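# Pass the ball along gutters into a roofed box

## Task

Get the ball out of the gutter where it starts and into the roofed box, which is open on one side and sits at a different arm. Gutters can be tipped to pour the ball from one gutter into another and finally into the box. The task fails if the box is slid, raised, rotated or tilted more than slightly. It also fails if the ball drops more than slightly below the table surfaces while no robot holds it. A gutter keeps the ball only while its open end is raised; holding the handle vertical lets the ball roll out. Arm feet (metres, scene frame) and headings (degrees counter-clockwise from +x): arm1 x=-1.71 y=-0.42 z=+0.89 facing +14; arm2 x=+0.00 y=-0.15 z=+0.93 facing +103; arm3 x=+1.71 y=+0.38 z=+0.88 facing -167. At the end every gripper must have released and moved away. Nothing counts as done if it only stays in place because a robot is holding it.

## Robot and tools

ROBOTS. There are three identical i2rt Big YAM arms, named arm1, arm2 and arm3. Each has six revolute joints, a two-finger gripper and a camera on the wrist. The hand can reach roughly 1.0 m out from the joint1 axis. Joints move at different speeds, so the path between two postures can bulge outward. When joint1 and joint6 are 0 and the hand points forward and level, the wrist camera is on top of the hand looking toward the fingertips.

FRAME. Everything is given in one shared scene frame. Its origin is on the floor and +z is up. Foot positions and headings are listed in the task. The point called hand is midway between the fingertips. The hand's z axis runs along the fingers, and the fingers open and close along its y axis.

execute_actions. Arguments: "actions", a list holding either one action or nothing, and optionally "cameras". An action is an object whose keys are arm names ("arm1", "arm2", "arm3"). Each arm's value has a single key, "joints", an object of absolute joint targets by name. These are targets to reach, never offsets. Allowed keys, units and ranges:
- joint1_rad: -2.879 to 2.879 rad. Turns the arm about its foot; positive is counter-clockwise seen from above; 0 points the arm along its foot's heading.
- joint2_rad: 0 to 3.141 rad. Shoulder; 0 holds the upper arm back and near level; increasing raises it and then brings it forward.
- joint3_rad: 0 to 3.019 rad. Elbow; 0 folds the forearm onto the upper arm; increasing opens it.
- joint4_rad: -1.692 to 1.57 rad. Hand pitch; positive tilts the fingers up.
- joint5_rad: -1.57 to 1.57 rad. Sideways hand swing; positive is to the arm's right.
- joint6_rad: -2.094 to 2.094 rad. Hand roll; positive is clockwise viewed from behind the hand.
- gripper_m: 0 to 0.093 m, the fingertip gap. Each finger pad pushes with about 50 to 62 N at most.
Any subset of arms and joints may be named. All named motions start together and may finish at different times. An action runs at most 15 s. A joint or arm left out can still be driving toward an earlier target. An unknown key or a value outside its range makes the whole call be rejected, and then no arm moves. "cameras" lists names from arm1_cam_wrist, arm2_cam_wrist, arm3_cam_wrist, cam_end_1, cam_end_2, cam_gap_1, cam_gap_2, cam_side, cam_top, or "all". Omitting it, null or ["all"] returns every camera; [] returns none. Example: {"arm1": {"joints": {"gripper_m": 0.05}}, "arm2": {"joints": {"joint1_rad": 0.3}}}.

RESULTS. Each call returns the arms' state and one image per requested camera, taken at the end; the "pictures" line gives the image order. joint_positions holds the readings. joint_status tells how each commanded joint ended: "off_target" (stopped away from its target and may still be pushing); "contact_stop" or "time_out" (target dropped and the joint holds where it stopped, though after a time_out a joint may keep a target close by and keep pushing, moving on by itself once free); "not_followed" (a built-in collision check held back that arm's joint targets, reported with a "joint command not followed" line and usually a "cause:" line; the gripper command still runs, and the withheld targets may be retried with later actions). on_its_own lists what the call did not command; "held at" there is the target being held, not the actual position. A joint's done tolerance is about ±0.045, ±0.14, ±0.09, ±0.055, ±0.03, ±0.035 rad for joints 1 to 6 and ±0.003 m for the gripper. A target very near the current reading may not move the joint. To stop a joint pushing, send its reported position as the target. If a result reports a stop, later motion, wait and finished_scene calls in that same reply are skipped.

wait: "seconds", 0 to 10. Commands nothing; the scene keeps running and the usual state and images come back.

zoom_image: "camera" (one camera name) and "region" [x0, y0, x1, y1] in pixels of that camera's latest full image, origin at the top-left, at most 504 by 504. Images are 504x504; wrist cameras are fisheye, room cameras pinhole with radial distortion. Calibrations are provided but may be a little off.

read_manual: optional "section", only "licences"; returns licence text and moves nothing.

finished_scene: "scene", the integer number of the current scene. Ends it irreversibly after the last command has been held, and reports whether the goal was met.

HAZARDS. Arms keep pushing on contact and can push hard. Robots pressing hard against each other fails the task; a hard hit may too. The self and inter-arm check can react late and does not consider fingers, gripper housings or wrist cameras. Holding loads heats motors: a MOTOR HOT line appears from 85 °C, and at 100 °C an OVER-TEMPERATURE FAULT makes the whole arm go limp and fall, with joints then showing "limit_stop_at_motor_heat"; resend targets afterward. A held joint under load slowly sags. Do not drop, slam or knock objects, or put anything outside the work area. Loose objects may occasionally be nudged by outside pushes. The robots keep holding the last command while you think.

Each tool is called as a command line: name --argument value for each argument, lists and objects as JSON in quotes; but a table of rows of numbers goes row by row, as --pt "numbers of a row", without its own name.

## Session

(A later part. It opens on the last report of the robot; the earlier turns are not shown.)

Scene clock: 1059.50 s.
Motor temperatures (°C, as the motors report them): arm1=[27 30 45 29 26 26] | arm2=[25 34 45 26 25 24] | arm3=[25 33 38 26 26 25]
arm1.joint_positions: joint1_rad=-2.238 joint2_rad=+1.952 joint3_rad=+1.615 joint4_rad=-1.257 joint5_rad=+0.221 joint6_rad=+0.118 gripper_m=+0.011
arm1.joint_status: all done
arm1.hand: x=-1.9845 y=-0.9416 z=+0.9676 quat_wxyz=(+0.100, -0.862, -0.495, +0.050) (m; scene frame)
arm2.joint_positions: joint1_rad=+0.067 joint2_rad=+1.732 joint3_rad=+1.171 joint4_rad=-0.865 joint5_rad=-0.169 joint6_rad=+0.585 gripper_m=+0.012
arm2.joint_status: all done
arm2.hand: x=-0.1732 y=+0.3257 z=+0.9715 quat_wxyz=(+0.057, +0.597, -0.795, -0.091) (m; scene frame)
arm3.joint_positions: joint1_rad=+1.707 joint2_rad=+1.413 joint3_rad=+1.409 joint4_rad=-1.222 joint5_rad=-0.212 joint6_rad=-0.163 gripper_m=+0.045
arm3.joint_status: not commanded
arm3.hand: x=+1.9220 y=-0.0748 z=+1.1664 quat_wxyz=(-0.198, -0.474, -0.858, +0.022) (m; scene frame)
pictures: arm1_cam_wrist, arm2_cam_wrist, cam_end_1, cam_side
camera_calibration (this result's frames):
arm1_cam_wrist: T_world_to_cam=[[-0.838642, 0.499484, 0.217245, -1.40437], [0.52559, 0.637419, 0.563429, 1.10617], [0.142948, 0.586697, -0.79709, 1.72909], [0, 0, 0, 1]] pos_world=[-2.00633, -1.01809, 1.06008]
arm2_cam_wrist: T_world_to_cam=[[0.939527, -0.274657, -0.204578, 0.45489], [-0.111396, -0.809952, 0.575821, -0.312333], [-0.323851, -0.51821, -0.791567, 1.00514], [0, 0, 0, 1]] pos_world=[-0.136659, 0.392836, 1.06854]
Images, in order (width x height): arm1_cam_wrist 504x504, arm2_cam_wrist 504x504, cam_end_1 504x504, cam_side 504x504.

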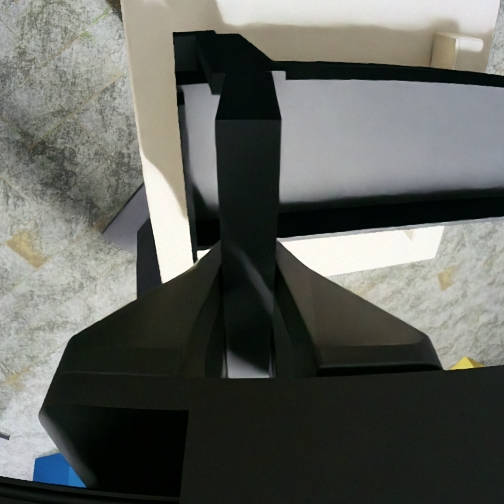

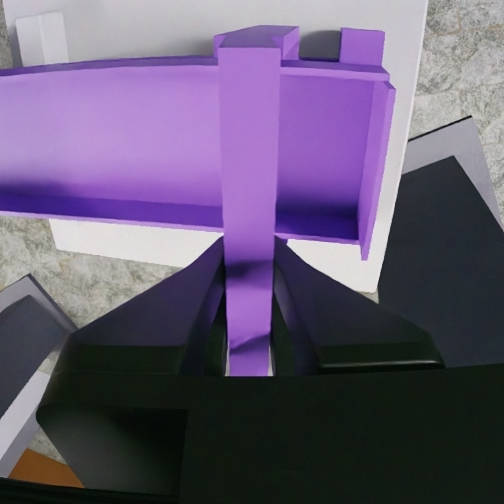

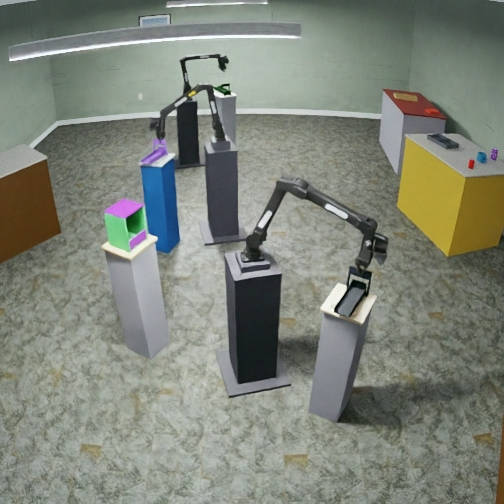

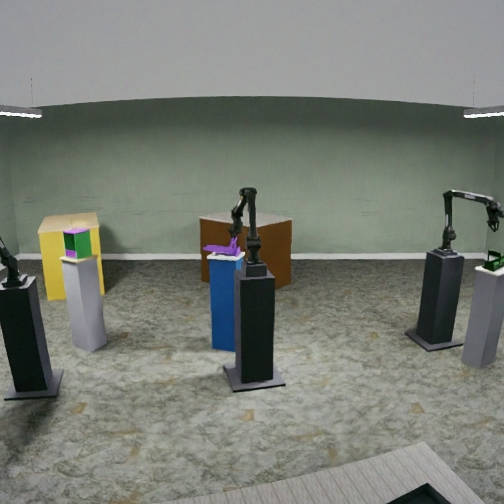

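execute_actions --actions '[{"arm1": {"joints": {"gripper_m": 0.04}}, "arm2": {"joints": {"gripper_m": 0.04}}}]' --cameras '["arm1_cam_wrist", "arm2_cam_wrist"]'

Scene clock: 1074.93 s.
Motor temperatures (°C, as the motors report them): arm1=[27 31 45 29 26 26] | arm2=[25 34 44 26 25 24] | arm3=[25 33 38 26 26 25]
arm1.joint_positions: joint1_rad=-2.238 joint2_rad=+1.952 joint3_rad=+1.615 joint4_rad=-1.257 joint5_rad=+0.221 joint6_rad=+0.118 gripper_m=+0.040
arm1.joint_status: all done
arm1.hand: x=-1.9845 y=-0.9416 z=+0.9676 quat_wxyz=(+0.100, -0.862, -0.495, +0.050) (m; scene frame)
arm2.joint_positions: joint1_rad=+0.067 joint2_rad=+1.732 joint3_rad=+1.171 joint4_rad=-0.865 joint5_rad=-0.169 joint6_rad=+0.585 gripper_m=+0.040
arm2.joint_status: all done
arm2.hand: x=-0.1732 y=+0.3257 z=+0.9715 quat_wxyz=(+0.057, +0.597, -0.795, -0.091) (m; scene frame)
arm3.joint_positions: joint1_rad=+1.707 joint2_rad=+1.413 joint3_rad=+1.409 joint4_rad=-1.222 joint5_rad=-0.212 joint6_rad=-0.163 gripper_m=+0.045
arm3.joint_status: not commanded
arm3.hand: x=+1.9220 y=-0.0748 z=+1.1664 quat_wxyz=(-0.198, -0.474, -0.858, +0.022) (m; scene frame)
pictures: arm1_cam_wrist, arm2_cam_wrist
camera_calibration (this result's frames):
arm1_cam_wrist: T_world_to_cam=[[-0.838642, 0.499484, 0.217245, -1.40437], [0.52559, 0.637419, 0.563429, 1.10617], [0.142948, 0.586697, -0.79709, 1.72909], [0, 0, 0, 1]] pos_world=[-2.00633, -1.01809, 1.06008]
arm2_cam_wrist: T_world_to_cam=[[0.939527, -0.274657, -0.204578, 0.45489], [-0.111396, -0.809952, 0.575821, -0.312333], [-0.323851, -0.51821, -0.791567, 1.00514], [0, 0, 0, 1]] pos_world=[-0.136659, 0.392836, 1.06854]
Images, in order (width x height): arm1_cam_wrist 504x504, arm2_cam_wrist 504x504.

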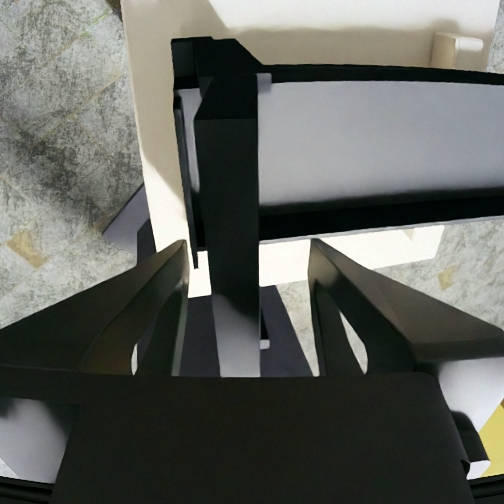

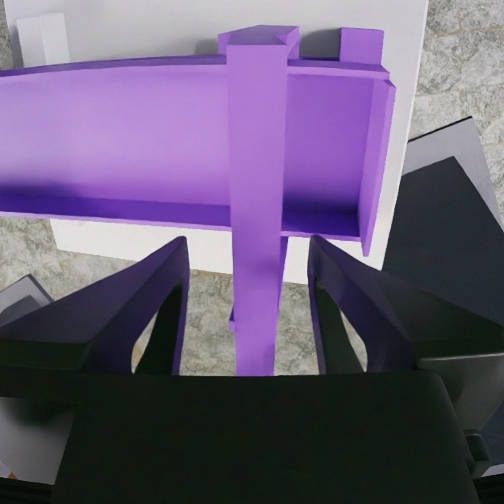

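execute_actions --actions '[{"arm1": {"joints": {"joint2_rad": 1.70, "gripper_m": 0.07}}, "arm2": {"joints": {"joint2_rad": 1.47, "gripper_m": 0.07}}}]'

Scene clock: 1080.67 s.
Motor temperatures (°C, as the motors report them): arm1=[27 32 45 29 26 26] | arm2=[25 34 44 26 25 24] | arm3=[25 33 38 26 26 25]
arm1.joint_positions: joint1_rad=-2.238 joint2_rad=+1.695 joint3_rad=+1.624 joint4_rad=-1.257 joint5_rad=+0.221 joint6_rad=+0.118 gripper_m=+0.070
arm1.joint_status: all done
arm1.hand: x=-1.9834 y=-0.9390 z=+1.1150 quat_wxyz=(+0.021, -0.864, -0.479, +0.155) (m; scene frame)
arm2.joint_positions: joint1_rad=+0.067 joint2_rad=+1.450 joint3_rad=+1.171 joint4_rad=-0.865 joint5_rad=-0.169 joint6_rad=+0.585 gripper_m=+0.070
arm2.joint_status: all done
arm2.hand: x=-0.1744 y=+0.3308 z=+1.1099 quat_wxyz=(+0.009, +0.595, -0.773, -0.221) (m; scene frame)
arm3.joint_positions: joint1_rad=+1.707 joint2_rad=+1.413 joint3_rad=+1.409 joint4_rad=-1.222 joint5_rad=-0.212 joint6_rad=-0.163 gripper_m=+0.045
arm3.joint_status: not commanded
arm3.hand: x=+1.9220 y=-0.0748 z=+1.1664 quat_wxyz=(-0.198, -0.474, -0.858, +0.022) (m; scene frame)
pictures: arm1_cam_wrist, arm2_cam_wrist, arm3_cam_wrist, cam_end_1, cam_end_2, cam_gap_1, cam_gap_2, cam_side, cam_top
camera_calibration (this result's frames):
arm1_cam_wrist: T_world_to_cam=[[-0.817283, 0.54793, 0.178387, -1.30556], [0.574058, 0.7473, 0.334664, 1.47525], [0.0500636, 0.375919, -0.925299, 1.60565], [0, 0, 0, 1]] pos_world=[-1.99428, -0.990692, 1.22489]
arm2_cam_wrist: T_world_to_cam=[[0.917038, -0.200458, -0.344757, 0.612931], [-0.074296, -0.935228, 0.346163, -0.0852699], [-0.391818, -0.291831, -0.872533, 1.12011], [0, 0, 0, 1]] pos_world=[-0.129539, 0.370002, 1.21816]
arm3_cam_wrist: T_world_to_cam=[[-0.825743, -0.541115, -0.159196, 1.73273], [-0.564047, 0.792419, 0.232213, 0.879831], [0.000496434, 0.281542, -0.959549, 1.26647], [0, 0, 0, 1]] pos_world=[1.92643, -0.116153, 1.28678]
Images, in order (width x height): arm1_cam_wrist 504x504, arm2_cam_wrist 504x504, arm3_cam_wrist 504x504, cam_end_1 504x504, cam_end_2 504x504, cam_gap_1 504x504, cam_gap_2 504x504, cam_side 504x504, cam_top 504x504.

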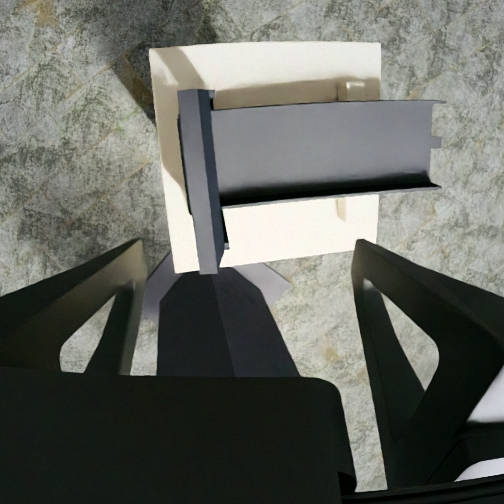

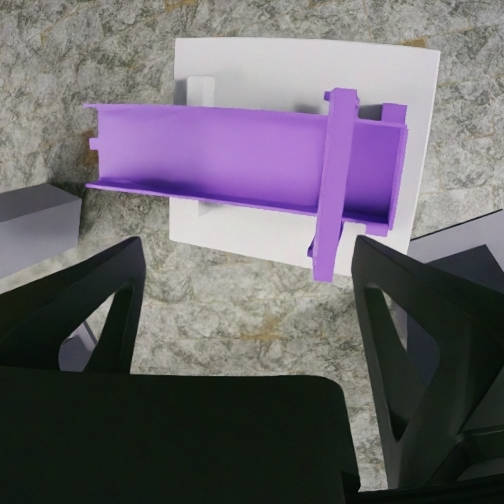

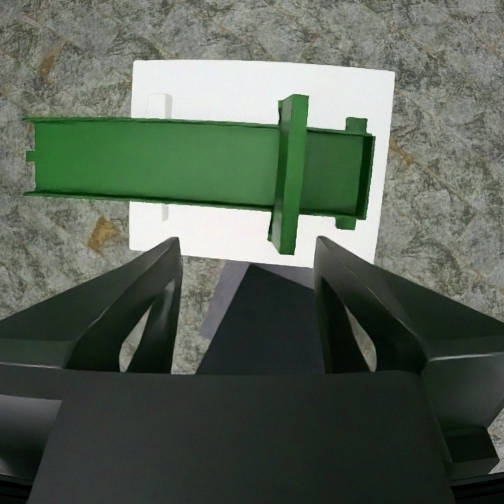

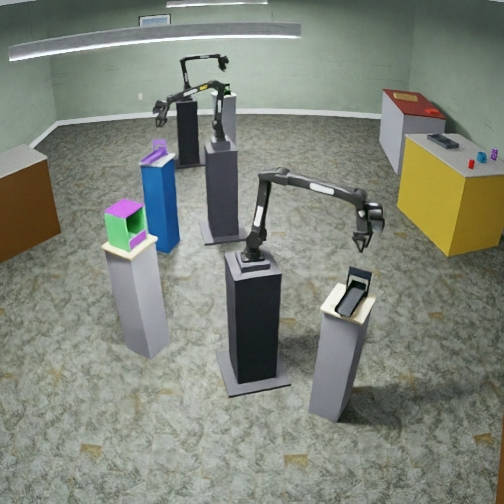

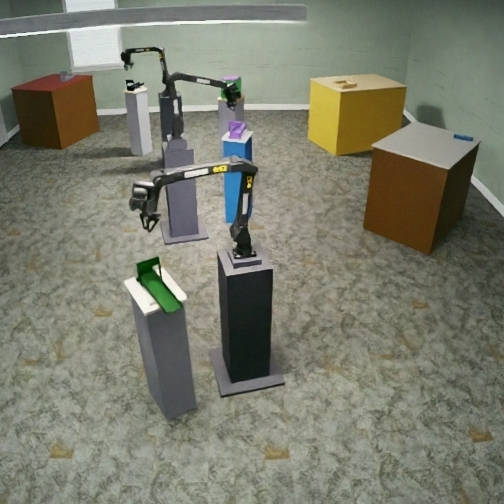

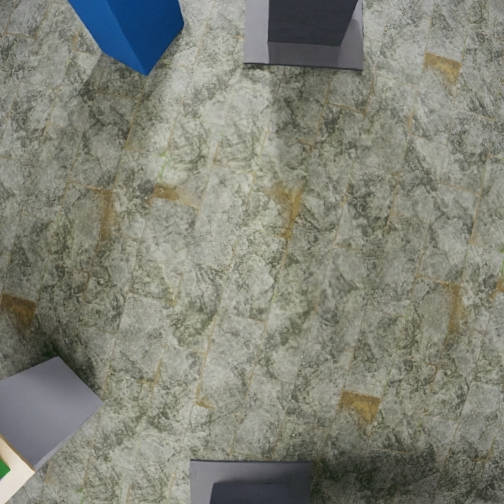

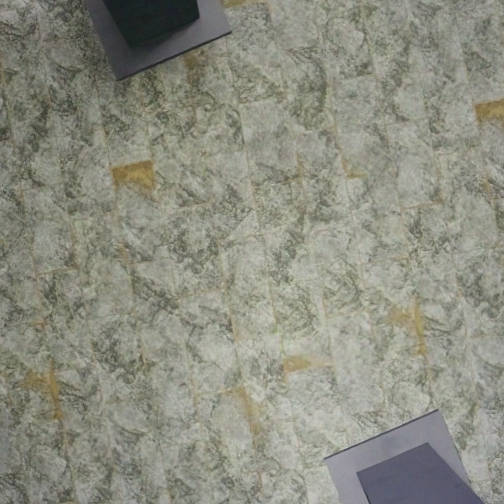

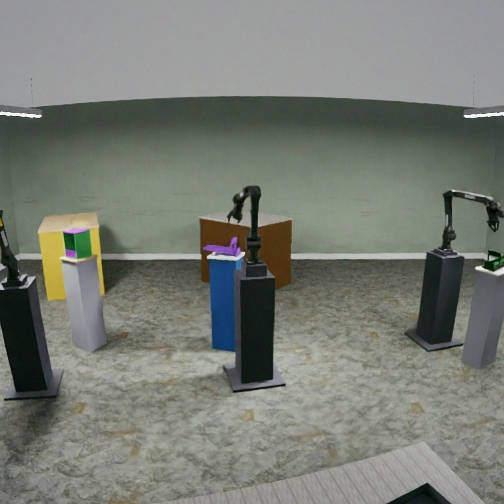

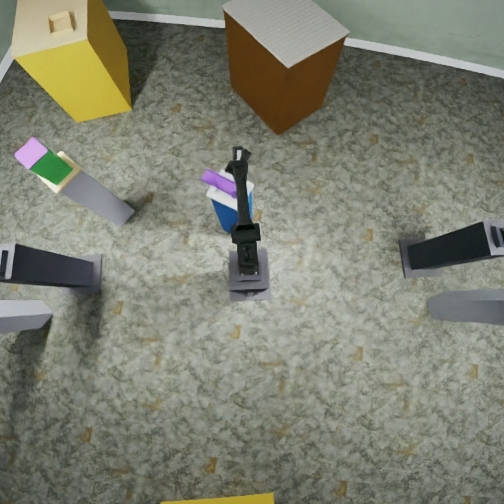

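All gutters are back on their tables and the arms are clear. The box hasn't moved, and I can't see the ball anywhere outside it.

finished_scene --scene 2

The scene is finished: the task was done.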